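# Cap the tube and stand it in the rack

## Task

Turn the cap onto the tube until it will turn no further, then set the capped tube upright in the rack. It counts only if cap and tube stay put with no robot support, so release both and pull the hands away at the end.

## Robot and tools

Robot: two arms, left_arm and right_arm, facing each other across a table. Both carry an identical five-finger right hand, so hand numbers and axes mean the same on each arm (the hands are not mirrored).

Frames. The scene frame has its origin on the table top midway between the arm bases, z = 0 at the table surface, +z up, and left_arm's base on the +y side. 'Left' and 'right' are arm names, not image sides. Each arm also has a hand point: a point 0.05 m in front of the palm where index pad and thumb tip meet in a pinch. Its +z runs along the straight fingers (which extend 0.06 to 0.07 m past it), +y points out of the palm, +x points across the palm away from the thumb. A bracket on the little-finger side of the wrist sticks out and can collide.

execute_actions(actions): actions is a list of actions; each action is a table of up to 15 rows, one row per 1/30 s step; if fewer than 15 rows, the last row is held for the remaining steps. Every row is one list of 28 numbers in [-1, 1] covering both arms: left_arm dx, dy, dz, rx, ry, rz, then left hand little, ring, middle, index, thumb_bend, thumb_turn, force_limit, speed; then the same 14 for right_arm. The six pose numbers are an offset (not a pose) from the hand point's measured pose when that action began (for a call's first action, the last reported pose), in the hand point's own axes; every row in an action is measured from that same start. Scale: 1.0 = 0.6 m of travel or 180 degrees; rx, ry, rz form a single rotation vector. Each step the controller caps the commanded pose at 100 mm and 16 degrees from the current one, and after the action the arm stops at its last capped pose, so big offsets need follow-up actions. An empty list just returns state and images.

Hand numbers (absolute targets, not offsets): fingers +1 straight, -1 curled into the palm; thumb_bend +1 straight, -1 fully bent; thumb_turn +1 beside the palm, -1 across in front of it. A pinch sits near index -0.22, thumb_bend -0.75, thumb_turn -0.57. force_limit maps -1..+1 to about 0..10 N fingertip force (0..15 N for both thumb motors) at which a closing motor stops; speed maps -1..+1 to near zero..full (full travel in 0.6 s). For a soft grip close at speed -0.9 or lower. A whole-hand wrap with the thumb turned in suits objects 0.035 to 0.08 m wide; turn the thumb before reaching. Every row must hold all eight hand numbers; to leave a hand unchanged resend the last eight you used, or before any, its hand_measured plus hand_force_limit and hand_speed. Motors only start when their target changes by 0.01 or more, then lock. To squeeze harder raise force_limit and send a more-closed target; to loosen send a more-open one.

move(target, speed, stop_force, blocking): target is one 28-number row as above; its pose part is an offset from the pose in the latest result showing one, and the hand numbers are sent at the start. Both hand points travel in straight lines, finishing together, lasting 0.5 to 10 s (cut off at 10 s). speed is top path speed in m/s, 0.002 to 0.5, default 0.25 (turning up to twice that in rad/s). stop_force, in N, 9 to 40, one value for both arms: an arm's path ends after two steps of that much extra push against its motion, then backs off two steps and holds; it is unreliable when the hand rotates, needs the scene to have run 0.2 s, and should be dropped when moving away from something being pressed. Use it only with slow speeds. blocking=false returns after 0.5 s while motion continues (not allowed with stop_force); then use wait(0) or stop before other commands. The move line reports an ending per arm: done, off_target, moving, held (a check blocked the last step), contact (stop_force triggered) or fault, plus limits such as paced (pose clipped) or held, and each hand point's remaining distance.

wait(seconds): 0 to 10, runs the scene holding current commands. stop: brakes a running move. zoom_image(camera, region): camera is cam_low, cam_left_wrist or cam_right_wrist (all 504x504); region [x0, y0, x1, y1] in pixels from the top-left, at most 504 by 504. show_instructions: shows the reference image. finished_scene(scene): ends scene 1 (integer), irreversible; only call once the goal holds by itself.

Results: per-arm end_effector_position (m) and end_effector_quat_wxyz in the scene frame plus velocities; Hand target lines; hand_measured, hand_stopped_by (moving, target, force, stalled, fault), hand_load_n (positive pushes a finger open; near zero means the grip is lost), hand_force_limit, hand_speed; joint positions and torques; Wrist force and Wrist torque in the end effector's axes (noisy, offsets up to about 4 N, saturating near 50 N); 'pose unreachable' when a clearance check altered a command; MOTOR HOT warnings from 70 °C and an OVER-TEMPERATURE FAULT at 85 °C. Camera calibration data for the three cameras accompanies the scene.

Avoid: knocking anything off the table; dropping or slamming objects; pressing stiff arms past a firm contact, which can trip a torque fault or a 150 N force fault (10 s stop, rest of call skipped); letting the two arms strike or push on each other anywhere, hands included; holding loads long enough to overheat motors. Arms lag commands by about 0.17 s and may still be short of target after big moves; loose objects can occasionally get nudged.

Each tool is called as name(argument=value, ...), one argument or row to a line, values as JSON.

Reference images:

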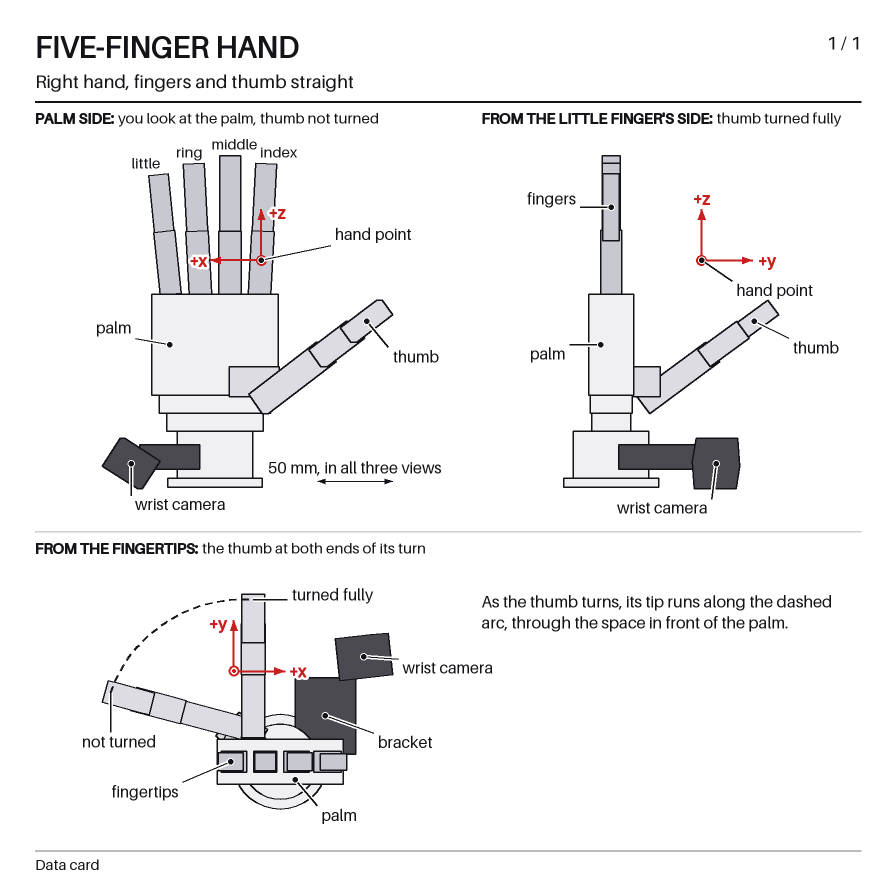

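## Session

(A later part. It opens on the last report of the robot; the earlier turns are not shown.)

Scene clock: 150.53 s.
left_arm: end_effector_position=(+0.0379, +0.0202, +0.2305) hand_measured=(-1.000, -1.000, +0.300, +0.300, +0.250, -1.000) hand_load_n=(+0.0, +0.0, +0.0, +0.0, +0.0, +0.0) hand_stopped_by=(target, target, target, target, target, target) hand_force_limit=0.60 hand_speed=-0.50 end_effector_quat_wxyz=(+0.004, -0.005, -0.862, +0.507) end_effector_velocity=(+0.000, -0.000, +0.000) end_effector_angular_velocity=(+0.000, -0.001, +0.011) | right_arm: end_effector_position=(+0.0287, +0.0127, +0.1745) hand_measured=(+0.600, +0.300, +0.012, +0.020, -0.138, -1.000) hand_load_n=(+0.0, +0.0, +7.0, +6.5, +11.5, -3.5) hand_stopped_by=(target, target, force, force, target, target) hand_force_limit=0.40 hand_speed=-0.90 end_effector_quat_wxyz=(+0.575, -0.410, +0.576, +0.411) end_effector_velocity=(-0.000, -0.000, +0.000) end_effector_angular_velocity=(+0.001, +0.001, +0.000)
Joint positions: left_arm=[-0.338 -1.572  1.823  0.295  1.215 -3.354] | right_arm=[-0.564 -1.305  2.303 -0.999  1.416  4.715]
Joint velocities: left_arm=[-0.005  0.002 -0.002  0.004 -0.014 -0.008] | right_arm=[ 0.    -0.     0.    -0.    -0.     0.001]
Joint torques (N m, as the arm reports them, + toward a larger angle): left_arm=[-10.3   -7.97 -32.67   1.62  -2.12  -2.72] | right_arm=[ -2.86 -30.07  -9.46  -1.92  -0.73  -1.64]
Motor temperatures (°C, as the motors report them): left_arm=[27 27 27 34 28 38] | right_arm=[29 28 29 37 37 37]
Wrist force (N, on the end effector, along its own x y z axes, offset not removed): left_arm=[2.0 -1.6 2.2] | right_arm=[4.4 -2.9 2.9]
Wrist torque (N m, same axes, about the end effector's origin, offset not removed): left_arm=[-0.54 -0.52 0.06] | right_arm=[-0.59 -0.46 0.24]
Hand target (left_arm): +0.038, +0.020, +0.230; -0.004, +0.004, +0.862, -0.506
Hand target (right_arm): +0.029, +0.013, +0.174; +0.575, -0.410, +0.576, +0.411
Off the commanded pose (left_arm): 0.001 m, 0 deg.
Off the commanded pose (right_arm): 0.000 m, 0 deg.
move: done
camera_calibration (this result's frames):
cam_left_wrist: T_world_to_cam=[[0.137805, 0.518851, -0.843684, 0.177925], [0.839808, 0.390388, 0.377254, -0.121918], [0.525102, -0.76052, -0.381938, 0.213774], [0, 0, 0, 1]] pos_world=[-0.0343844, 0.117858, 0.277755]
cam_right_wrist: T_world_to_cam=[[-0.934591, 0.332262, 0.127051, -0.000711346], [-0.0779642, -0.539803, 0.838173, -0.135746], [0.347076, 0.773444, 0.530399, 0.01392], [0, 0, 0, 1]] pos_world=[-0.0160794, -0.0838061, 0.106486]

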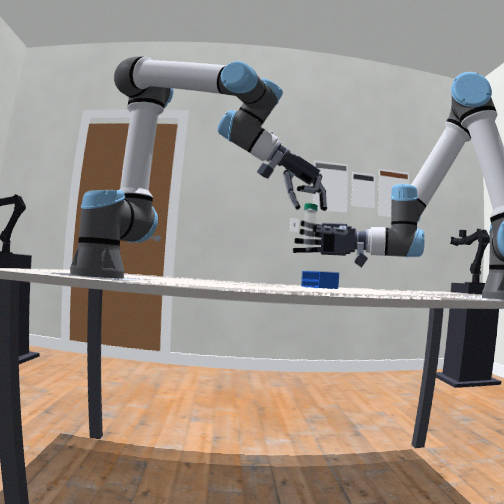

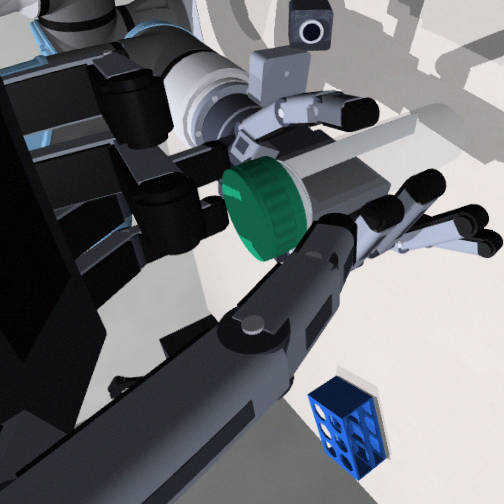

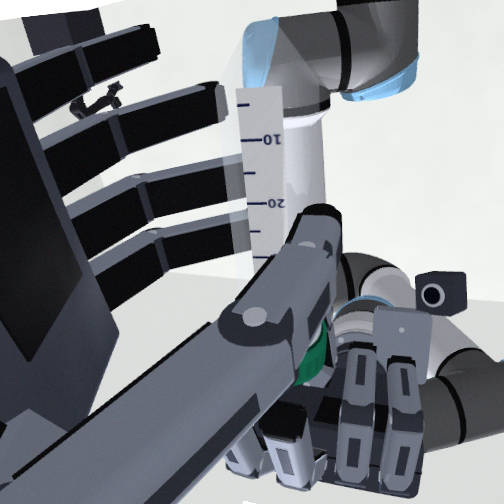

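move(
  target=[0.0142,0.003,-0.0077,0,-0.1935,-0.109,-1,-1,0.22,0.2,0.07,-1,0.6,-0.5, 0,0,0,0,0,0,0.6,0.3,-0.35,-0.3,-0.15,-1,0.4,-0.9],
  speed=0.3,
)

move(
  target=[0,0,0,0,0,0,-1,-1,0.06,0.045,-0.09,-1,0.6,-0.8, 0,0,0,0,0,0,0.6,0.3,-0.35,-0.3,-0.15,-1,0.4,-0.9],
)

move(
  target=[0,-0.005,0.0124,0,0.1935,0.109,-1,-1,0.06,0.045,-0.09,-1,0.6,-0.8, 0,0,0,0,0,0,0.6,0.3,-0.35,-0.3,-0.15,-1,0.4,-0.9],
  speed=0.15,
)

zoom_image(
  camera="cam_low",
  region=[290,185,330,225],
)

Scene clock: 152.70 s.
left_arm: end_effector_position=(+0.0293, +0.0253, +0.2304) hand_measured=(-1.000, -1.000, +0.220, +0.200, +0.070, -1.000) hand_load_n=(+0.0, +0.0, +0.0, +0.0, +0.0, +0.0) hand_stopped_by=(target, target, target, target, target, target) hand_force_limit=0.60 hand_speed=-0.50 end_effector_quat_wxyz=(-0.167, +0.291, -0.812, +0.477) end_effector_velocity=(-0.000, +0.000, -0.000) end_effector_angular_velocity=(+0.006, +0.002, +0.014) | right_arm: end_effector_position=(+0.0287, +0.0127, +0.1745) hand_measured=(+0.600, +0.300, +0.012, +0.020, -0.138, -1.000) hand_load_n=(+0.0, +0.0, +7.0, +6.5, +11.5, -3.5) hand_stopped_by=(target, target, force, force, target, target) hand_force_limit=0.40 hand_speed=-0.90 end_effector_quat_wxyz=(+0.575, -0.410, +0.576, +0.411) end_effector_velocity=(+0.000, +0.000, +0.001) end_effector_angular_velocity=(+0.002, -0.001, -0.001)
Joint positions: left_arm=[-0.547 -1.262  1.575  0.834  0.566 -4.228] | right_arm=[-0.564 -1.305  2.303 -0.999  1.416  4.715]
Joint velocities: left_arm=[ 0.001  0.011 -0.01   0.025 -0.001 -0.027] | right_arm=[-0.    -0.001 -0.    -0.001  0.001 -0.   ]
Joint torques (N m, as the arm reports them, + toward a larger angle): left_arm=[ 11.31 -21.22 -29.88   4.05  -3.17  -2.62] | right_arm=[ -3.18 -29.32  -9.36  -1.78  -0.73  -1.62]
Motor temperatures (°C, as the motors report them): left_arm=[27 27 27 34 28 38] | right_arm=[29 28 29 37 37 37]
Wrist force (N, on the end effector, along its own x y z axes, offset not removed): left_arm=[1.1 -1.3 1.7] | right_arm=[0.8 -2.3 -1.3]
Wrist torque (N m, same axes, about the end effector's origin, offset not removed): left_arm=[-0.51 -0.46 -0.03] | right_arm=[-0.15 0.29 0.03]
Hand target (left_arm): +0.029, +0.025, +0.230; +0.168, -0.292, +0.812, -0.476
Hand target (right_arm): +0.029, +0.013, +0.174; +0.575, -0.410, +0.576, +0.411
Off the commanded pose (left_arm): 0.001 m, 0 deg.
Off the commanded pose (right_arm): 0.000 m, 0 deg.
move: done
camera_calibration (this result's frames):
cam_left_wrist: T_world_to_cam=[[-0.230805, 0.486423, -0.842687, 0.187792], [0.39524, 0.838269, 0.37562, -0.114637], [0.889109, -0.246369, -0.385731, 0.199267], [0, 0, 0, 1]] pos_world=[-0.0885172, 0.0538432, 0.278173]
cam_right_wrist: T_world_to_cam=[[-0.934591, 0.332262, 0.127052, -0.000711347], [-0.0779641, -0.539803, 0.838173, -0.135746], [0.347076, 0.773444, 0.530399, 0.01392], [0, 0, 0, 1]] pos_world=[-0.0160794, -0.0838061, 0.106486]

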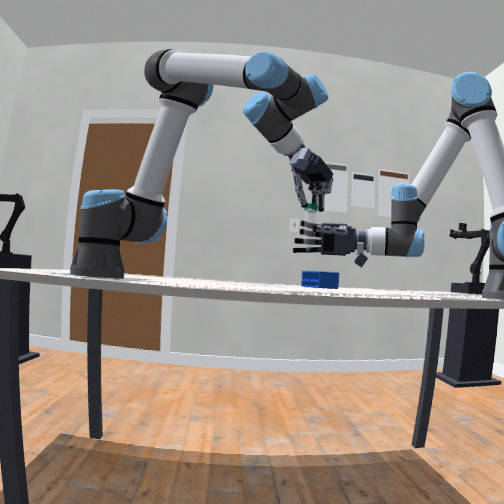

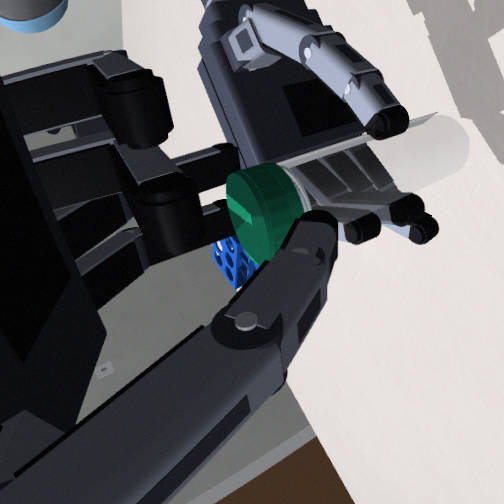

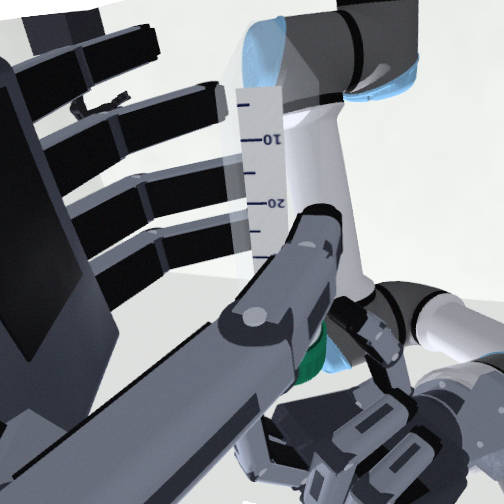

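Scene clock: 153.70 s.
left_arm: end_effector_position=(+0.0294, +0.0253, +0.2304) hand_measured=(-1.000, -1.000, +0.062, +0.048, -0.076, -1.000) hand_load_n=(+0.0, +0.0, +8.5, +4.5, +9.5, +0.5) hand_stopped_by=(target, target, force, target, stalled, target) hand_force_limit=0.60 hand_speed=-0.80 end_effector_quat_wxyz=(-0.167, +0.291, -0.812, +0.477) end_effector_velocity=(-0.000, -0.000, -0.001) end_effector_angular_velocity=(+0.001, -0.000, +0.000) | right_arm: end_effector_position=(+0.0287, +0.0127, +0.1745) hand_measured=(+0.600, +0.300, +0.012, +0.020, -0.138, -1.000) hand_load_n=(+0.0, +0.0, +5.5, +5.5, +9.0, -2.0) hand_stopped_by=(target, target, force, force, target, target) hand_force_limit=0.40 hand_speed=-0.90 end_effector_quat_wxyz=(+0.575, -0.410, +0.576, +0.411) end_effector_velocity=(+0.000, -0.000, +0.000) end_effector_angular_velocity=(+0.000, +0.000, -0.000)
Joint positions: left_arm=[-0.547 -1.262  1.575  0.834  0.566 -4.228] | right_arm=[-0.564 -1.305  2.303 -0.999  1.416  4.715]
Joint velocities: left_arm=[-0.     0.002  0.    -0.    -0.    -0.001] | right_arm=[-0. -0. -0.  0.  0.  0.]
Joint torques (N m, as the arm reports them, + toward a larger angle): left_arm=[ -4.21 -42.4   -7.61  -0.2   -0.88   2.61] | right_arm=[ -3.   -29.27  -9.93  -1.69  -0.88  -1.59]
Motor temperatures (°C, as the motors report them): left_arm=[27 27 27 34 28 38] | right_arm=[29 28 29 37 37 37]
Wrist force (N, on the end effector, along its own x y z axes, offset not removed): left_arm=[1.3 -0.6 0.8] | right_arm=[0.6 2.2 2.3]
Wrist torque (N m, same axes, about the end effector's origin, offset not removed): left_arm=[-0.25 -0.41 -0.01] | right_arm=[0.30 -0.23 0.23]
Hand target (left_arm): +0.029, +0.025, +0.230; +0.167, -0.291, +0.812, -0.477
Hand target (right_arm): +0.029, +0.013, +0.174; +0.575, -0.410, +0.576, +0.411
Off the commanded pose (left_arm): 0.000 m, 0 deg.
Off the commanded pose (right_arm): 0.000 m, 0 deg.
move: done
camera_calibration (this result's frames):
cam_left_wrist: T_world_to_cam=[[-0.230813, 0.486391, -0.842704, 0.18781], [0.395155, 0.838308, 0.375622, -0.114656], [0.889144, -0.2463, -0.385692, 0.199217], [0, 0, 0, 1]] pos_world=[-0.0884768, 0.0538347, 0.278172]
cam_right_wrist: T_world_to_cam=[[-0.934591, 0.332262, 0.127051, -0.000711314], [-0.0779643, -0.539803, 0.838173, -0.135746], [0.347076, 0.773444, 0.530399, 0.01392], [0, 0, 0, 1]] pos_world=[-0.0160794, -0.0838061, 0.106486]

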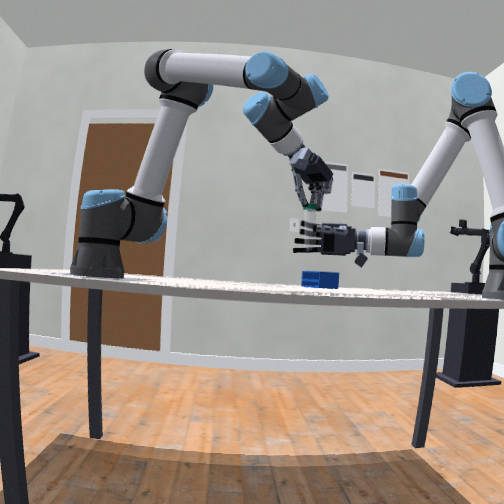

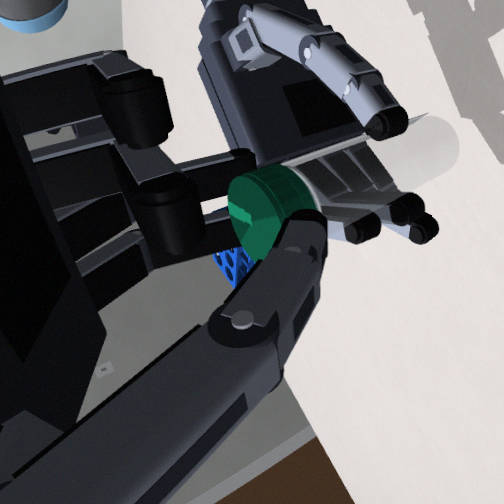

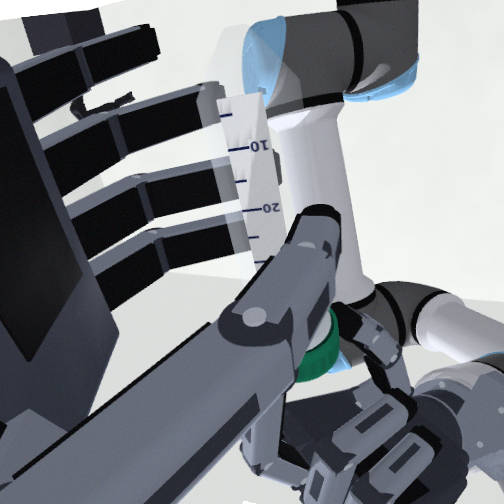

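Scene clock: 156.47 s.
left_arm: end_effector_position=(+0.0344, +0.0190, +0.2303) hand_measured=(-1.000, -1.000, +0.062, +0.048, -0.074, -1.000) hand_load_n=(+0.0, +0.0, +9.5, +5.0, +8.0, -2.0) hand_stopped_by=(target, target, force, target, stalled, target) hand_force_limit=0.60 hand_speed=-0.80 end_effector_quat_wxyz=(+0.004, -0.005, -0.862, +0.507) end_effector_velocity=(+0.000, -0.000, -0.000) end_effector_angular_velocity=(+0.001, +0.002, -0.013) | right_arm: end_effector_position=(+0.0287, +0.0127, +0.1745) hand_measured=(+0.600, +0.300, +0.012, +0.020, -0.138, -1.000) hand_load_n=(+0.0, +0.0, +5.5, +7.5, +9.0, -1.0) hand_stopped_by=(target, target, force, force, target, target) hand_force_limit=0.40 hand_speed=-0.90 end_effector_quat_wxyz=(+0.575, -0.410, +0.576, +0.411) end_effector_velocity=(-0.000, -0.000, -0.000) end_effector_angular_velocity=(-0.001, +0.001, +0.001)
Joint positions: left_arm=[-0.346 -1.569  1.821  0.295  1.207 -3.358] | right_arm=[-0.564 -1.305  2.303 -0.999  1.416  4.715]
Joint velocities: left_arm=[ 0.008 -0.001  0.001 -0.003  0.019  0.009] | right_arm=[-0.     0.001  0.     0.    -0.001  0.   ]
Joint torques (N m, as the arm reports them, + toward a larger angle): left_arm=[ 12.23 -25.99  -5.01  -0.36   1.2    2.51] | right_arm=[ -2.87 -29.82  -9.36  -1.69  -0.77  -1.64]
Motor temperatures (°C, as the motors report them): left_arm=[27 27 27 34 28 38] | right_arm=[29 28 29 37 37 37]
Wrist force (N, on the end effector, along its own x y z axes, offset not removed): left_arm=[4.9 -9.7 -0.5] | right_arm=[6.6 -3.8 -0.6]
Wrist torque (N m, same axes, about the end effector's origin, offset not removed): left_arm=[-0.43 -0.47 -0.17] | right_arm=[-0.05 0.41 0.08]
Hand target (left_arm): +0.034, +0.019, +0.230; -0.005, +0.005, +0.862, -0.507
Hand target (right_arm): +0.029, +0.013, +0.174; +0.575, -0.410, +0.576, +0.411
Off the commanded pose (left_arm): 0.001 m, 0 deg.
Off the commanded pose (right_arm): 0.000 m, 0 deg.
move: done
camera_calibration (this result's frames):
cam_left_wrist: T_world_to_cam=[[0.138175, 0.518135, -0.844064, 0.178896], [0.839759, 0.390539, 0.377205, -0.118429], [0.525083, -0.760931, -0.381146, 0.214431], [0, 0, 0, 1]] pos_world=[-0.0378607, 0.116726, 0.277401]
cam_right_wrist: T_world_to_cam=[[-0.934591, 0.332262, 0.127051, -0.000711221], [-0.0779645, -0.539803, 0.838173, -0.135746], [0.347076, 0.773444, 0.530399, 0.01392], [0, 0, 0, 1]] pos_world=[-0.0160794, -0.0838061, 0.106486]

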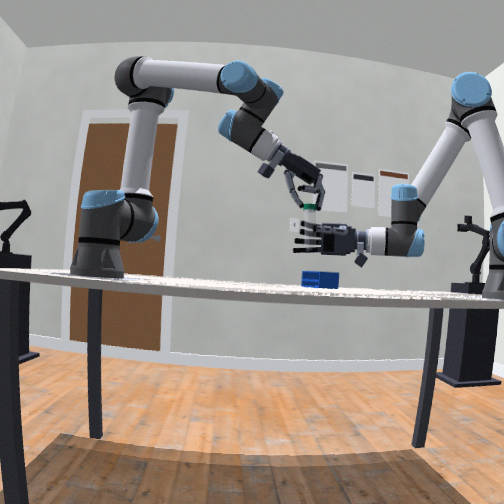

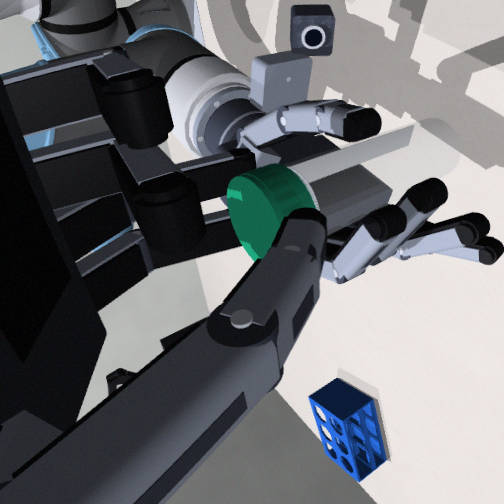

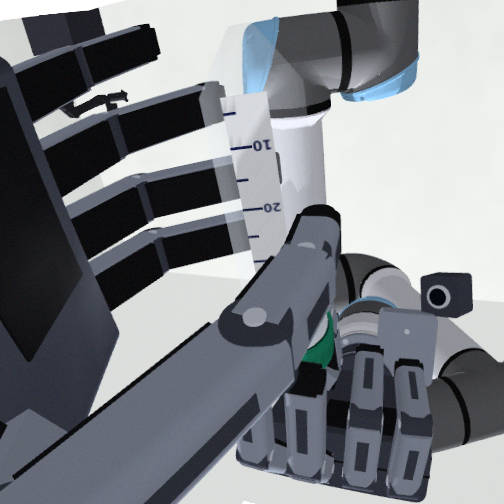

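Region (290, 185, 330, 225) of cam_low's 504x504 image, scaled by 12.600, with more detail than that image has.

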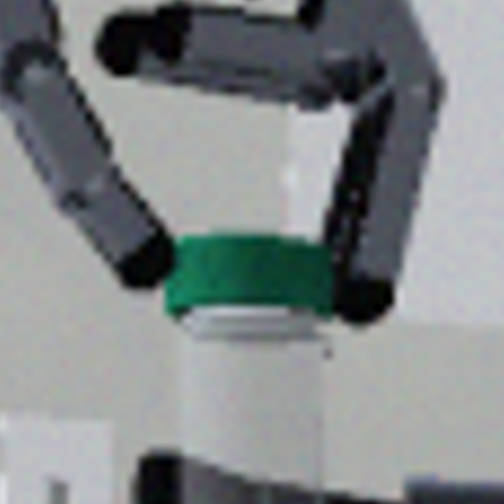

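move(
  target=[0,-0.0065,0.0116,0,0.1935,0.109,-1,-1,0.06,0.045,-0.09,-1,0.6,-0.8,0,0,0,0,0,0,0.6,0.3,-0.35,-0.3,-0.15,-1,0.4,-0.9],
  speed=0.15,
)

move(
  target=[0,-0.006,0.0119,0,0.1935,0.109,-1,-1,0.06,0.045,-0.09,-1,0.6,-0.8,0,0,0,0,0,0,0.6,0.3,-0.35,-0.3,-0.15,-1,0.4,-0.9],
  speed=0.15,
)

zoom_image(
  camera="cam_low",
  region=[280,170,340,230],
)

Scene clock: 160.23 s.
left_arm: end_effector_position=(+0.0346, +0.0112, +0.2305) hand_measured=(-1.000, -1.000, +0.062, +0.048, -0.074, -1.000) hand_load_n=(+0.0, +0.0, +9.5, +5.5, +8.0, -1.0) hand_stopped_by=(target, target, force, target, stalled, target) hand_force_limit=0.60 hand_speed=-0.80 end_effector_quat_wxyz=(-0.174, +0.300, +0.808, -0.476) end_effector_velocity=(+0.000, -0.000, +0.000) end_effector_angular_velocity=(+0.002, -0.000, -0.014) | right_arm: end_effector_position=(+0.0287, +0.0127, +0.1745) hand_measured=(+0.600, +0.300, +0.012, +0.020, -0.138, -1.000) hand_load_n=(+0.0, +0.0, +5.5, +8.0, +8.5, +0.0) hand_stopped_by=(target, target, force, force, target, target) hand_force_limit=0.40 hand_speed=-0.90 end_effector_quat_wxyz=(+0.575, -0.410, +0.576, +0.411) end_effector_velocity=(+0.000, -0.000, -0.000) end_effector_angular_velocity=(-0.001, +0.001, -0.001)
Joint positions: left_arm=[ 0.028 -1.434  1.684  0.36   2.126 -2.785] | right_arm=[-0.564 -1.305  2.303 -0.999  1.416  4.715]
Joint velocities: left_arm=[ 0.006  0.008 -0.009  0.011  0.017  0.014] | right_arm=[-0.     0.    -0.     0.001  0.     0.001]
Joint torques (N m, as the arm reports them, + toward a larger angle): left_arm=[ 11.87 -13.72 -28.36   3.35   1.36   2.63] | right_arm=[ -3.11 -29.35  -9.05  -1.8   -0.62  -1.56]
Motor temperatures (°C, as the motors report them): left_arm=[27 27 27 34 28 38] | right_arm=[29 28 29 37 37 37]
Wrist force (N, on the end effector, along its own x y z axes, offset not removed): left_arm=[3.0 -7.0 2.5] | right_arm=[0.9 -3.6 3.0]
Wrist torque (N m, same axes, about the end effector's origin, offset not removed): left_arm=[-0.36 -0.38 -0.14] | right_arm=[0.14 0.96 -0.24]
Hand target (left_arm): +0.035, +0.011, +0.230; -0.175, +0.300, +0.808, -0.475
Hand target (right_arm): +0.029, +0.013, +0.174; +0.575, -0.410, +0.576, +0.411
Off the commanded pose (left_arm): 0.000 m, 0 deg.
Off the commanded pose (right_arm): 0.000 m, 0 deg.
move: done
camera_calibration (this result's frames):
cam_left_wrist: T_world_to_cam=[[0.442191, 0.306548, -0.842909, 0.174734], [0.893045, -0.237756, 0.382025, -0.111602], [-0.0832981, -0.921683, -0.378895, 0.230768], [0, 0, 0, 1]] pos_world=[0.0416222, 0.132597, 0.277357]
cam_right_wrist: T_world_to_cam=[[-0.934591, 0.332262, 0.127052, -0.000711382], [-0.077964, -0.539803, 0.838173, -0.135746], [0.347076, 0.773444, 0.530399, 0.01392], [0, 0, 0, 1]] pos_world=[-0.0160794, -0.0838061, 0.106486]

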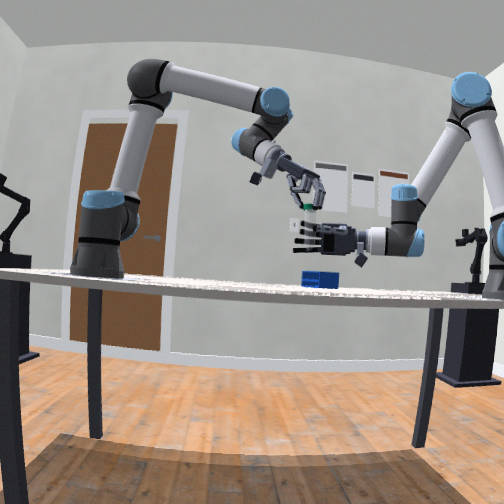

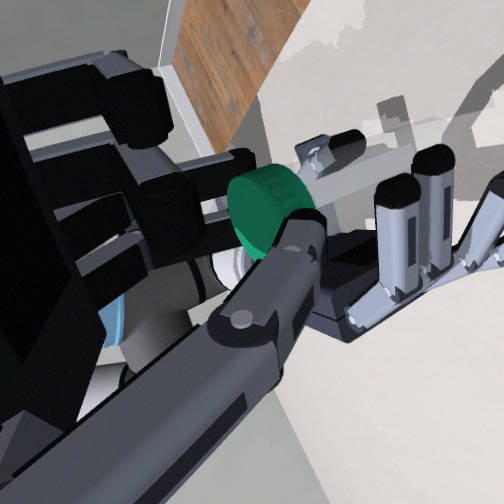

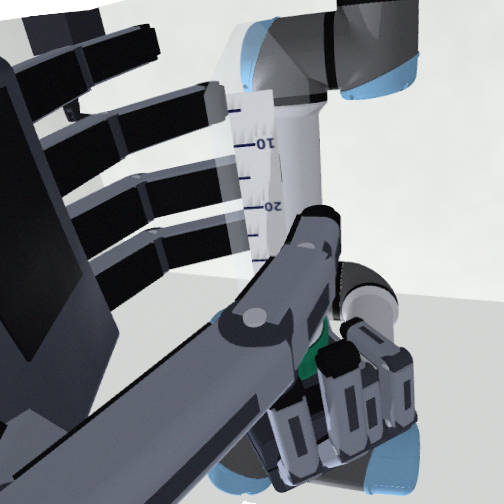

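Scene clock: 163.07 s.
left_arm: end_effector_position=(+0.0297, +0.0052, +0.2299) hand_measured=(-1.000, -1.000, +0.062, +0.048, -0.074, -1.000) hand_load_n=(+0.0, +0.0, +9.0, +5.0, +9.0, +0.0) hand_stopped_by=(target, target, force, target, stalled, target) hand_force_limit=0.60 hand_speed=-0.80 end_effector_quat_wxyz=(-0.324, +0.558, +0.658, -0.387) end_effector_velocity=(+0.000, -0.000, -0.000) end_effector_angular_velocity=(+0.002, -0.001, -0.014) | right_arm: end_effector_position=(+0.0287, +0.0127, +0.1745) hand_measured=(+0.600, +0.300, +0.012, +0.020, -0.138, -1.000) hand_load_n=(+0.0, +0.0, +6.0, +5.0, +8.0, -1.5) hand_stopped_by=(target, target, force, force, target, target) hand_force_limit=0.40 hand_speed=-0.90 end_effector_quat_wxyz=(+0.575, -0.410, +0.576, +0.411) end_effector_velocity=(-0.000, +0.000, -0.000) end_effector_angular_velocity=(+0.001, +0.003, +0.001)
Joint positions: left_arm=[ 0.193 -0.991  1.254  1.195  2.626 -1.693] | right_arm=[-0.564 -1.305  2.303 -0.999  1.416  4.715]
Joint velocities: left_arm=[ 0.001  0.01  -0.009  0.028  0.001  0.031] | right_arm=[ 0.     0.001  0.    -0.    -0.001  0.004]
Joint torques (N m, as the arm reports them, + toward a larger angle): left_arm=[ 11.57 -30.5  -28.9    4.     1.74   2.34] | right_arm=[ -2.74 -29.99  -8.84  -1.63  -0.73  -1.47]
Motor temperatures (°C, as the motors report them): left_arm=[27 27 27 34 28 38] | right_arm=[29 28 29 37 37 37]
Wrist force (N, on the end effector, along its own x y z axes, offset not removed): left_arm=[0.7 -5.6 0.4] | right_arm=[3.4 -4.3 -1.5]
Wrist torque (N m, same axes, about the end effector's origin, offset not removed): left_arm=[-0.35 -0.24 -0.10] | right_arm=[-0.25 0.17 -0.14]
Hand target (left_arm): +0.030, +0.005, +0.230; -0.324, +0.559, +0.658, -0.387
Hand target (right_arm): +0.029, +0.013, +0.174; +0.575, -0.410, +0.576, +0.411
Off the commanded pose (left_arm): 0.000 m, 0 deg.
Off the commanded pose (right_arm): 0.000 m, 0 deg.
move: done
camera_calibration (this result's frames):
cam_left_wrist: T_world_to_cam=[[0.539498, -0.049317, -0.840541, 0.17664], [0.531853, -0.753951, 0.385604, -0.0957538], [-0.652744, -0.655077, -0.380526, 0.240474], [0, 0, 0, 1]] pos_world=[0.112598, 0.0940466, 0.276903]
cam_right_wrist: T_world_to_cam=[[-0.934591, 0.332262, 0.127051, -0.00071133], [-0.0779643, -0.539803, 0.838173, -0.135746], [0.347075, 0.773444, 0.530399, 0.01392], [0, 0, 0, 1]] pos_world=[-0.0160794, -0.0838061, 0.106486]

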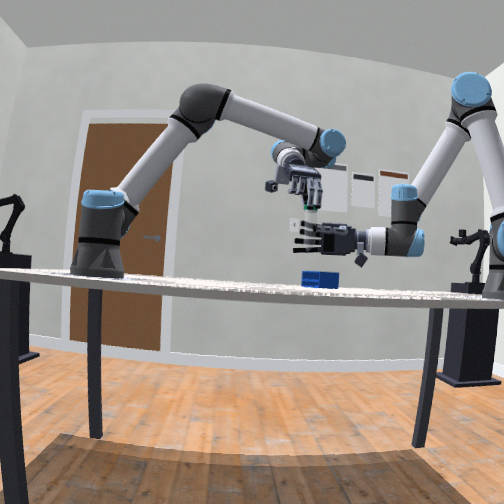

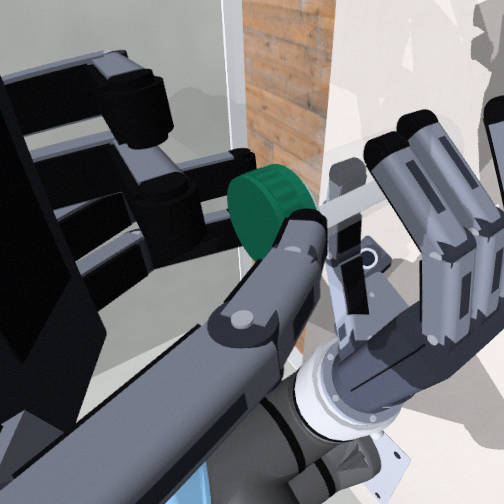

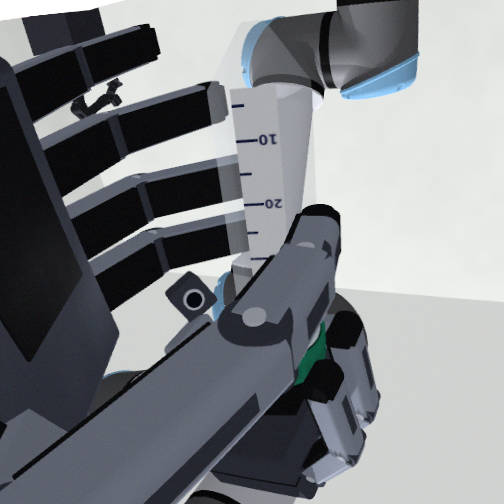

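Region (280, 170, 340, 230) of cam_low's 504x504 image, scaled by 8.400, with more detail than that image has.

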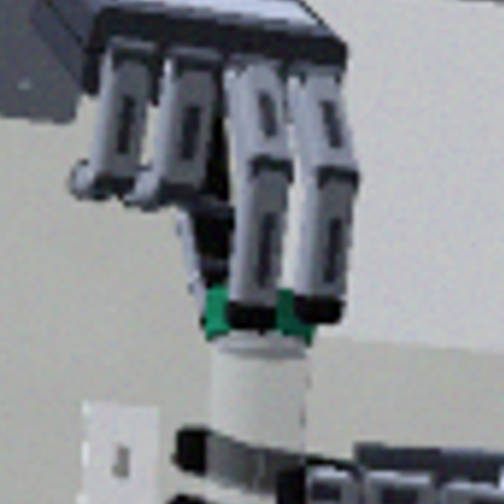

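execute_actions(
  actions=[
    [[0,0,0,0,0,0,-1,-1,0.3,0.3,0.25,-1,0.6,-0.5,0,0,0,0,0,0,0.6,0.3,-0.35,-0.3,-0.15,-1,0.4,-0.9]],
  ],
)

move(
  target=[0.0213,0.0058,-0.0103,0,-0.387,-0.218,-1,-1,0.3,0.3,0.25,-1,0.6,-0.5,0,0,0,0,0,0,0.6,0.3,-0.35,-0.3,-0.15,-1,0.4,-0.9],
  speed=0.3,
)

move(
  target=[0.0085,0.0057,-0.0085,0,-0.1935,-0.109,-1,-1,0.3,0.3,0.25,-1,0.6,-0.5,0,0,0,0,0,0,0.6,0.3,-0.35,-0.3,-0.15,-1,0.4,-0.9],
  speed=0.3,
)

execute_actions(
  actions=[
    [[0,0,0,0,0,0,-1,-1,0.22,0.2,0.07,-1,0.6,-0.5,0,0,0,0,0,0,0.6,0.3,-0.35,-0.3,-0.15,-1,0.4,-0.9]],
    [[0,0,0,0,0,0,-1,-1,0.06,0.045,-0.09,-1,0.6,-0.8,0,0,0,0,0,0,0.6,0.3,-0.35,-0.3,-0.15,-1,0.4,-0.9]],
    [[0,0,0,0,0,0,-1,-1,0.06,0.045,-0.09,-1,0.6,-0.8,0,0,0,0,0,0,0.6,0.3,-0.35,-0.3,-0.15,-1,0.4,-0.9]],
  ],
)

zoom_image(
  camera="cam_low",
  region=[280,170,340,230],
)

Scene clock: 164.10 s.
left_arm: end_effector_position=(+0.0297, +0.0052, +0.2299) hand_measured=(-1.000, -1.000, +0.300, +0.300, +0.130, -1.000) hand_load_n=(+0.0, +0.0, +0.0, +0.0, +0.0, +0.0) hand_stopped_by=(target, target, target, moving, moving, target) hand_force_limit=0.60 hand_speed=-0.50 end_effector_quat_wxyz=(-0.324, +0.558, +0.658, -0.387) end_effector_velocity=(-0.000, -0.000, -0.001) end_effector_angular_velocity=(+0.002, +0.000, +0.000) | right_arm: end_effector_position=(+0.0287, +0.0127, +0.1745) hand_measured=(+0.600, +0.300, +0.012, +0.020, -0.138, -1.000) hand_load_n=(+0.0, +0.0, +5.5, +4.5, +8.5, -1.5) hand_stopped_by=(target, target, force, force, target, target) hand_force_limit=0.40 hand_speed=-0.90 end_effector_quat_wxyz=(+0.575, -0.410, +0.576, +0.411) end_effector_velocity=(+0.000, -0.000, +0.001) end_effector_angular_velocity=(+0.002, +0.001, +0.000)
Joint positions: left_arm=[ 0.194 -0.991  1.254  1.195  2.626 -1.693] | right_arm=[-0.564 -1.305  2.303 -0.999  1.416  4.715]
Joint velocities: left_arm=[-0.     0.001  0.    -0.     0.    -0.   ] | right_arm=[-0.    -0.001  0.    -0.001 -0.001  0.002]
Joint torques (N m, as the arm reports them, + toward a larger angle): left_arm=[ -2.35 -52.23  -7.53   0.26   1.11  -2.65] | right_arm=[ -2.7  -29.84  -9.41  -1.75  -0.8   -1.7 ]
Motor temperatures (°C, as the motors report them): left_arm=[27 27 27 34 28 38] | right_arm=[29 28 29 37 37 37]
Wrist force (N, on the end effector, along its own x y z axes, offset not removed): left_arm=[1.6 -1.2 1.4] | right_arm=[-0.3 -2.7 -4.1]
Wrist torque (N m, same axes, about the end effector's origin, offset not removed): left_arm=[-0.46 -0.46 0.06] | right_arm=[0.01 0.31 -0.15]
Hand target (left_arm): +0.030, +0.005, +0.230; -0.324, +0.558, +0.658, -0.387
Hand target (right_arm): +0.029, +0.013, +0.174; +0.575, -0.410, +0.576, +0.411
Off the commanded pose (left_arm): 0.000 m, 0 deg.
Off the commanded pose (right_arm): 0.000 m, 0 deg.
camera_calibration (this result's frames):
cam_left_wrist: T_world_to_cam=[[0.539476, -0.0492578, -0.840559, 0.176601], [0.531936, -0.753904, 0.38558, -0.0957908], [-0.652694, -0.655135, -0.380511, 0.240506], [0, 0, 0, 1]] pos_world=[0.11266, 0.094046, 0.276894]
cam_right_wrist: T_world_to_cam=[[-0.934591, 0.332262, 0.127051, -0.000711336], [-0.0779642, -0.539803, 0.838173, -0.135746], [0.347076, 0.773444, 0.530399, 0.01392], [0, 0, 0, 1]] pos_world=[-0.0160794, -0.0838061, 0.106486]

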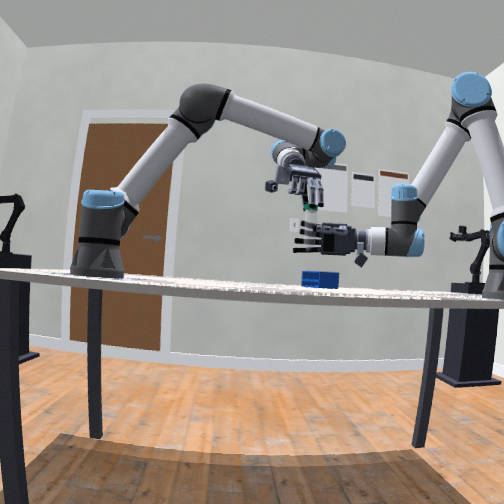

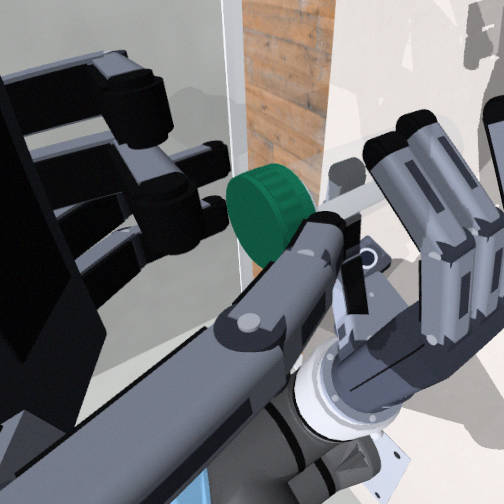

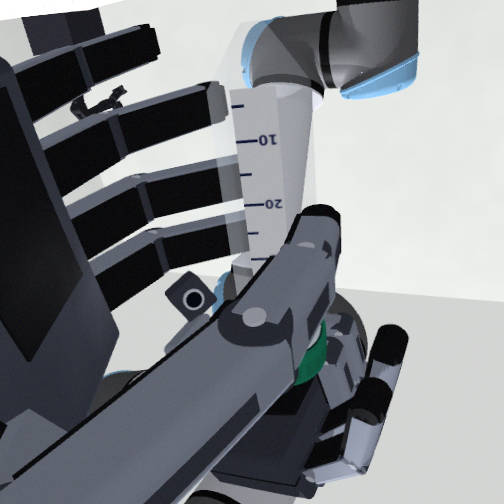

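Scene clock: 167.03 s.
left_arm: end_effector_position=(+0.0340, +0.0188, +0.2299) hand_measured=(-1.000, -1.000, +0.300, +0.300, +0.250, -1.000) hand_load_n=(+0.0, +0.0, +0.0, +0.0, +0.0, +0.0) hand_stopped_by=(target, target, target, target, target, target) hand_force_limit=0.60 hand_speed=-0.50 end_effector_quat_wxyz=(+0.004, -0.004, -0.862, +0.507) end_effector_velocity=(+0.000, -0.000, -0.000) end_effector_angular_velocity=(+0.001, -0.002, +0.011) | right_arm: end_effector_position=(+0.0287, +0.0127, +0.1745) hand_measured=(+0.600, +0.300, +0.012, +0.020, -0.138, -1.000) hand_load_n=(+0.0, +0.0, +5.5, +4.5, +8.5, -1.5) hand_stopped_by=(target, target, force, force, target, target) hand_force_limit=0.40 hand_speed=-0.90 end_effector_quat_wxyz=(+0.575, -0.410, +0.576, +0.411) end_effector_velocity=(+0.000, +0.000, -0.001) end_effector_angular_velocity=(-0.002, -0.002, -0.000)
Joint positions: left_arm=[-0.348 -1.568  1.821  0.294  1.204 -3.36 ] | right_arm=[-0.564 -1.305  2.303 -0.999  1.416  4.715]
Joint velocities: left_arm=[-0.005  0.003 -0.003  0.004 -0.014 -0.008] | right_arm=[-0.     0.001  0.     0.    -0.    -0.002]
Joint torques (N m, as the arm reports them, + toward a larger angle): left_arm=[ -9.5   -9.55 -33.88   2.2   -2.08  -2.5 ] | right_arm=[ -3.21 -29.62  -8.66  -1.7   -0.75  -1.52]
Motor temperatures (°C, as the motors report them): left_arm=[27 27 27 34 28 38] | right_arm=[29 28 29 37 37 37]
Wrist force (N, on the end effector, along its own x y z axes, offset not removed): left_arm=[1.0 -1.0 2.3] | right_arm=[-0.8 4.5 -0.1]
Wrist torque (N m, same axes, about the end effector's origin, offset not removed): left_arm=[-0.47 -0.40 0.02] | right_arm=[0.67 0.34 0.15]
Hand target (left_arm): +0.034, +0.019, +0.230; -0.003, +0.003, +0.862, -0.507
Hand target (right_arm): +0.029, +0.013, +0.174; +0.575, -0.410, +0.576, +0.411
Off the commanded pose (left_arm): 0.001 m, 0 deg.
Off the commanded pose (right_arm): 0.000 m, 0 deg.
move: done
camera_calibration (this result's frames):
cam_left_wrist: T_world_to_cam=[[0.136823, 0.517677, -0.844565, 0.178994], [0.839131, 0.392524, 0.376541, -0.117751], [0.526439, -0.76022, -0.380693, 0.214156], [0, 0, 0, 1]] pos_world=[-0.038422, 0.116365, 0.277038]
cam_right_wrist: T_world_to_cam=[[-0.934591, 0.332262, 0.127051, -0.000711309], [-0.0779643, -0.539803, 0.838173, -0.135746], [0.347076, 0.773444, 0.530399, 0.01392], [0, 0, 0, 1]] pos_world=[-0.0160794, -0.0838061, 0.106486]

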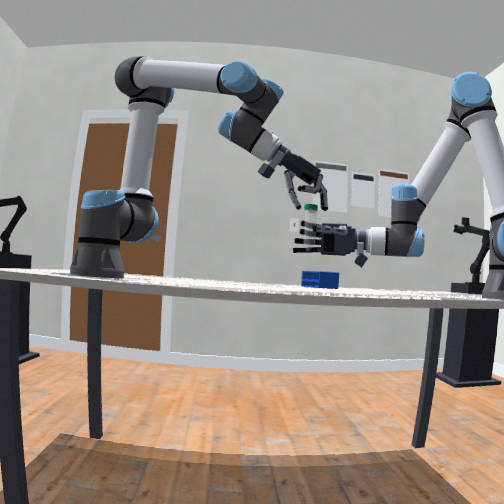

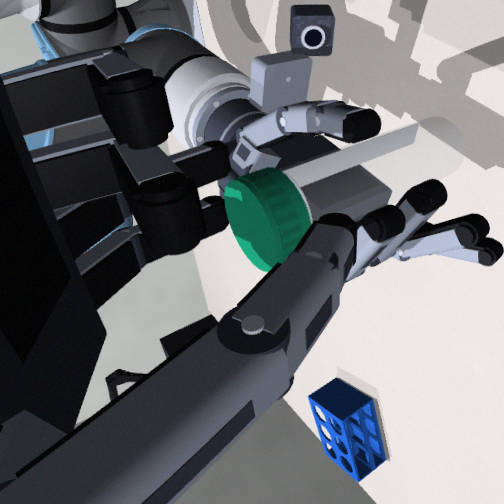

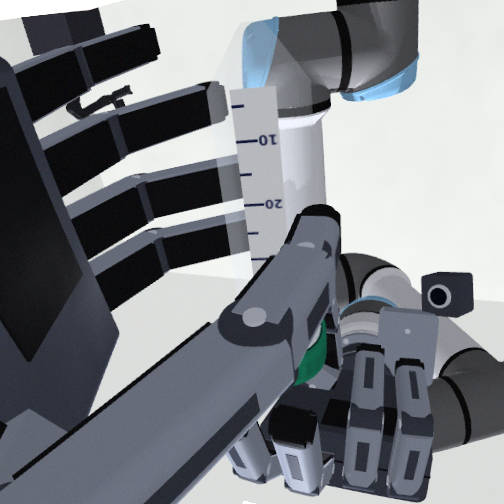

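Scene clock: 168.83 s.
left_arm: end_effector_position=(+0.0289, +0.0250, +0.2287) hand_measured=(-1.000, -1.000, +0.300, +0.300, +0.250, -1.000) hand_load_n=(+0.0, +0.0, +0.0, +0.0, +0.0, +0.0) hand_stopped_by=(target, target, target, target, target, target) hand_force_limit=0.60 hand_speed=-0.50 end_effector_quat_wxyz=(-0.167, +0.292, -0.812, +0.477) end_effector_velocity=(+0.000, +0.000, -0.000) end_effector_angular_velocity=(+0.006, +0.002, +0.014) | right_arm: end_effector_position=(+0.0287, +0.0127, +0.1745) hand_measured=(+0.600, +0.300, +0.012, +0.020, -0.138, -1.000) hand_load_n=(+0.0, +0.0, +5.5, +4.5, +8.5, -1.5) hand_stopped_by=(target, target, force, force, target, target) hand_force_limit=0.40 hand_speed=-0.90 end_effector_quat_wxyz=(+0.575, -0.410, +0.576, +0.411) end_effector_velocity=(-0.000, -0.000, +0.000) end_effector_angular_velocity=(-0.000, +0.002, +0.001)
Joint positions: left_arm=[-0.548 -1.259  1.577  0.831  0.564 -4.232] | right_arm=[-0.564 -1.305  2.303 -0.999  1.416  4.715]
Joint velocities: left_arm=[ 0.001  0.01  -0.01   0.025 -0.001 -0.026] | right_arm=[ 0.    -0.    -0.     0.001 -0.001  0.002]
Joint torques (N m, as the arm reports them, + toward a larger angle): left_arm=[ 11.68 -20.42 -29.67   3.78  -3.1   -2.97] | right_arm=[ -3.75 -29.82  -9.5   -1.75  -0.72  -1.62]
Motor temperatures (°C, as the motors report them): left_arm=[27 27 27 34 28 38] | right_arm=[29 28 29 37 37 37]
Wrist force (N, on the end effector, along its own x y z axes, offset not removed): left_arm=[0.9 -1.6 2.0] | right_arm=[-2.0 -1.4 -4.2]
Wrist torque (N m, same axes, about the end effector's origin, offset not removed): left_arm=[-0.59 -0.37 0.02] | right_arm=[0.10 0.60 -0.20]
Hand target (left_arm): +0.029, +0.025, +0.229; +0.168, -0.293, +0.812, -0.477
Hand target (right_arm): +0.029, +0.013, +0.174; +0.575, -0.410, +0.576, +0.411
Off the commanded pose (left_arm): 0.001 m, 0 deg.
Off the commanded pose (right_arm): 0.000 m, 0 deg.
move: done
camera_calibration (this result's frames):
cam_left_wrist: T_world_to_cam=[[-0.231709, 0.484575, -0.843504, 0.186626], [0.393734, 0.839619, 0.374185, -0.113235], [0.889542, -0.245414, -0.385341, 0.198784], [0, 0, 0, 1]] pos_world=[-0.0889995, 0.0534245, 0.27639]
cam_right_wrist: T_world_to_cam=[[-0.934591, 0.332262, 0.127051, -0.000711332], [-0.0779642, -0.539803, 0.838173, -0.135746], [0.347076, 0.773444, 0.530399, 0.0139201], [0, 0, 0, 1]] pos_world=[-0.0160794, -0.0838061, 0.106486]

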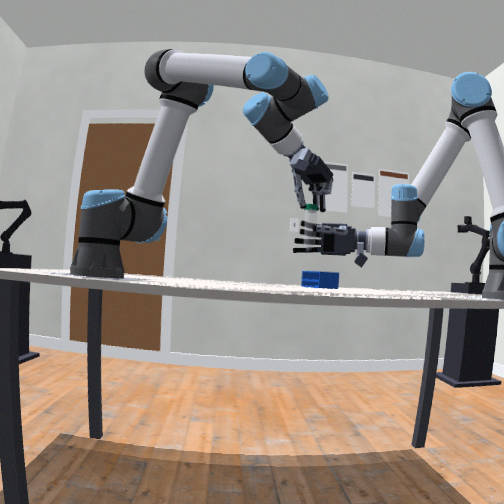

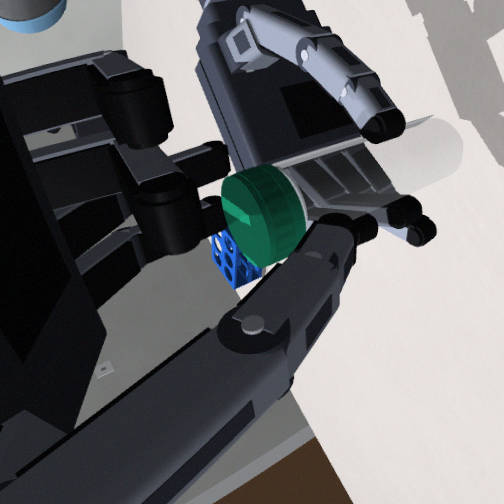

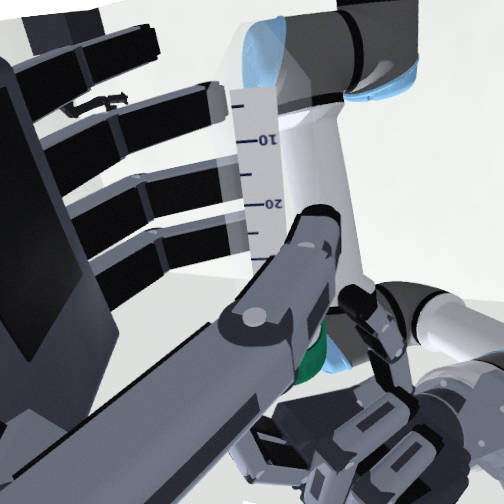

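Scene clock: 170.33 s.
left_arm: end_effector_position=(+0.0289, +0.0250, +0.2287) hand_measured=(-1.000, -1.000, +0.062, +0.048, -0.072, -1.000) hand_load_n=(+0.0, +0.0, +9.0, +5.0, +11.0, +0.5) hand_stopped_by=(target, target, force, target, stalled, target) hand_force_limit=0.60 hand_speed=-0.80 end_effector_quat_wxyz=(-0.167, +0.292, -0.812, +0.477) end_effector_velocity=(+0.000, +0.000, -0.000) end_effector_angular_velocity=(+0.001, -0.001, +0.000) | right_arm: end_effector_position=(+0.0287, +0.0127, +0.1745) hand_measured=(+0.600, +0.300, +0.012, +0.020, -0.138, -1.000) hand_load_n=(+0.0, +0.0, +2.0, +4.5, +5.5, -1.0) hand_stopped_by=(target, target, force, force, target, target) hand_force_limit=0.40 hand_speed=-0.90 end_effector_quat_wxyz=(+0.575, -0.410, +0.576, +0.411) end_effector_velocity=(-0.000, -0.000, -0.001) end_effector_angular_velocity=(-0.001, +0.002, +0.001)
Joint positions: left_arm=[-0.548 -1.259  1.577  0.831  0.564 -4.232] | right_arm=[-0.564 -1.305  2.303 -0.999  1.416  4.715]
Joint velocities: left_arm=[0.001 0.    0.    0.    0.    0.001] | right_arm=[-0.     0.001 -0.     0.    -0.002  0.002]
Joint torques (N m, as the arm reports them, + toward a larger angle): left_arm=[  4.14 -39.32 -11.13   0.31  -2.07   2.11] | right_arm=[ -2.51 -29.63  -9.04  -1.77  -0.87  -1.65]
Motor temperatures (°C, as the motors report them): left_arm=[27 27 27 34 28 38] | right_arm=[29 28 29 37 37 37]
Wrist force (N, on the end effector, along its own x y z axes, offset not removed): left_arm=[1.3 -1.3 3.7] | right_arm=[0.2 -1.6 2.9]
Wrist torque (N m, same axes, about the end effector's origin, offset not removed): left_arm=[-0.31 -0.38 -0.09] | right_arm=[-0.45 -0.17 0.12]
Hand target (left_arm): +0.029, +0.025, +0.229; +0.167, -0.292, +0.812, -0.477
Hand target (right_arm): +0.029, +0.013, +0.174; +0.575, -0.410, +0.576, +0.411
Off the commanded pose (left_arm): 0.000 m, 0 deg.
Off the commanded pose (right_arm): 0.000 m, 0 deg.
camera_calibration (this result's frames):
cam_left_wrist: T_world_to_cam=[[-0.23174, 0.484527, -0.843523, 0.18665], [0.393646, 0.839668, 0.374166, -0.113231], [0.889573, -0.24534, -0.385317, 0.198746], [0, 0, 0, 1]] pos_world=[-0.0889716, 0.0534003, 0.276391]
cam_right_wrist: T_world_to_cam=[[-0.934591, 0.332261, 0.127051, -0.000711316], [-0.0779645, -0.539803, 0.838173, -0.135746], [0.347075, 0.773444, 0.530399, 0.0139199], [0, 0, 0, 1]] pos_world=[-0.0160794, -0.083806, 0.106486]

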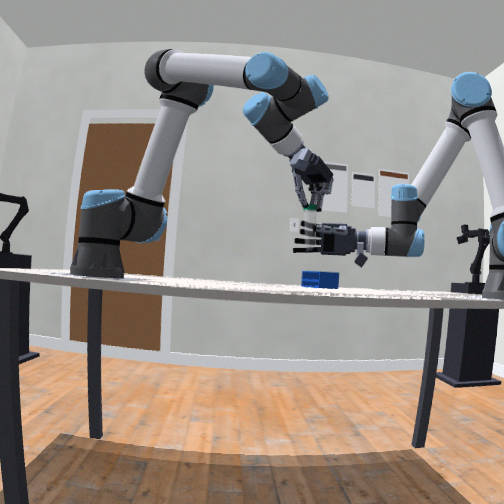

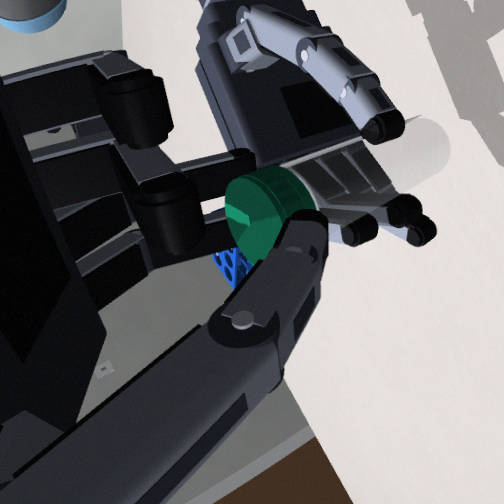

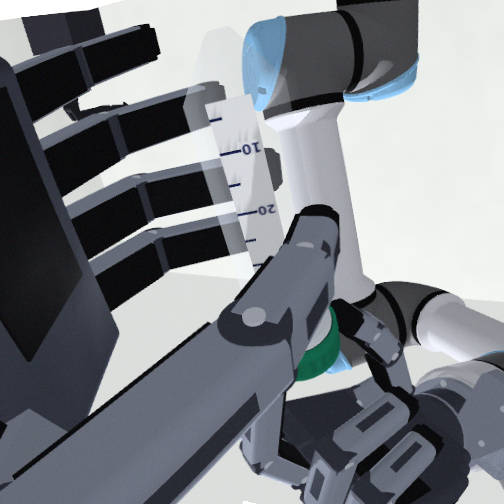

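Region (280, 170, 340, 230) of cam_low's 504x504 image, scaled by 8.400, with more detail than that image has.

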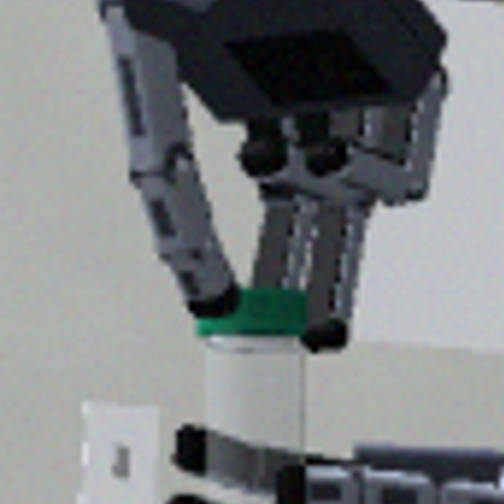

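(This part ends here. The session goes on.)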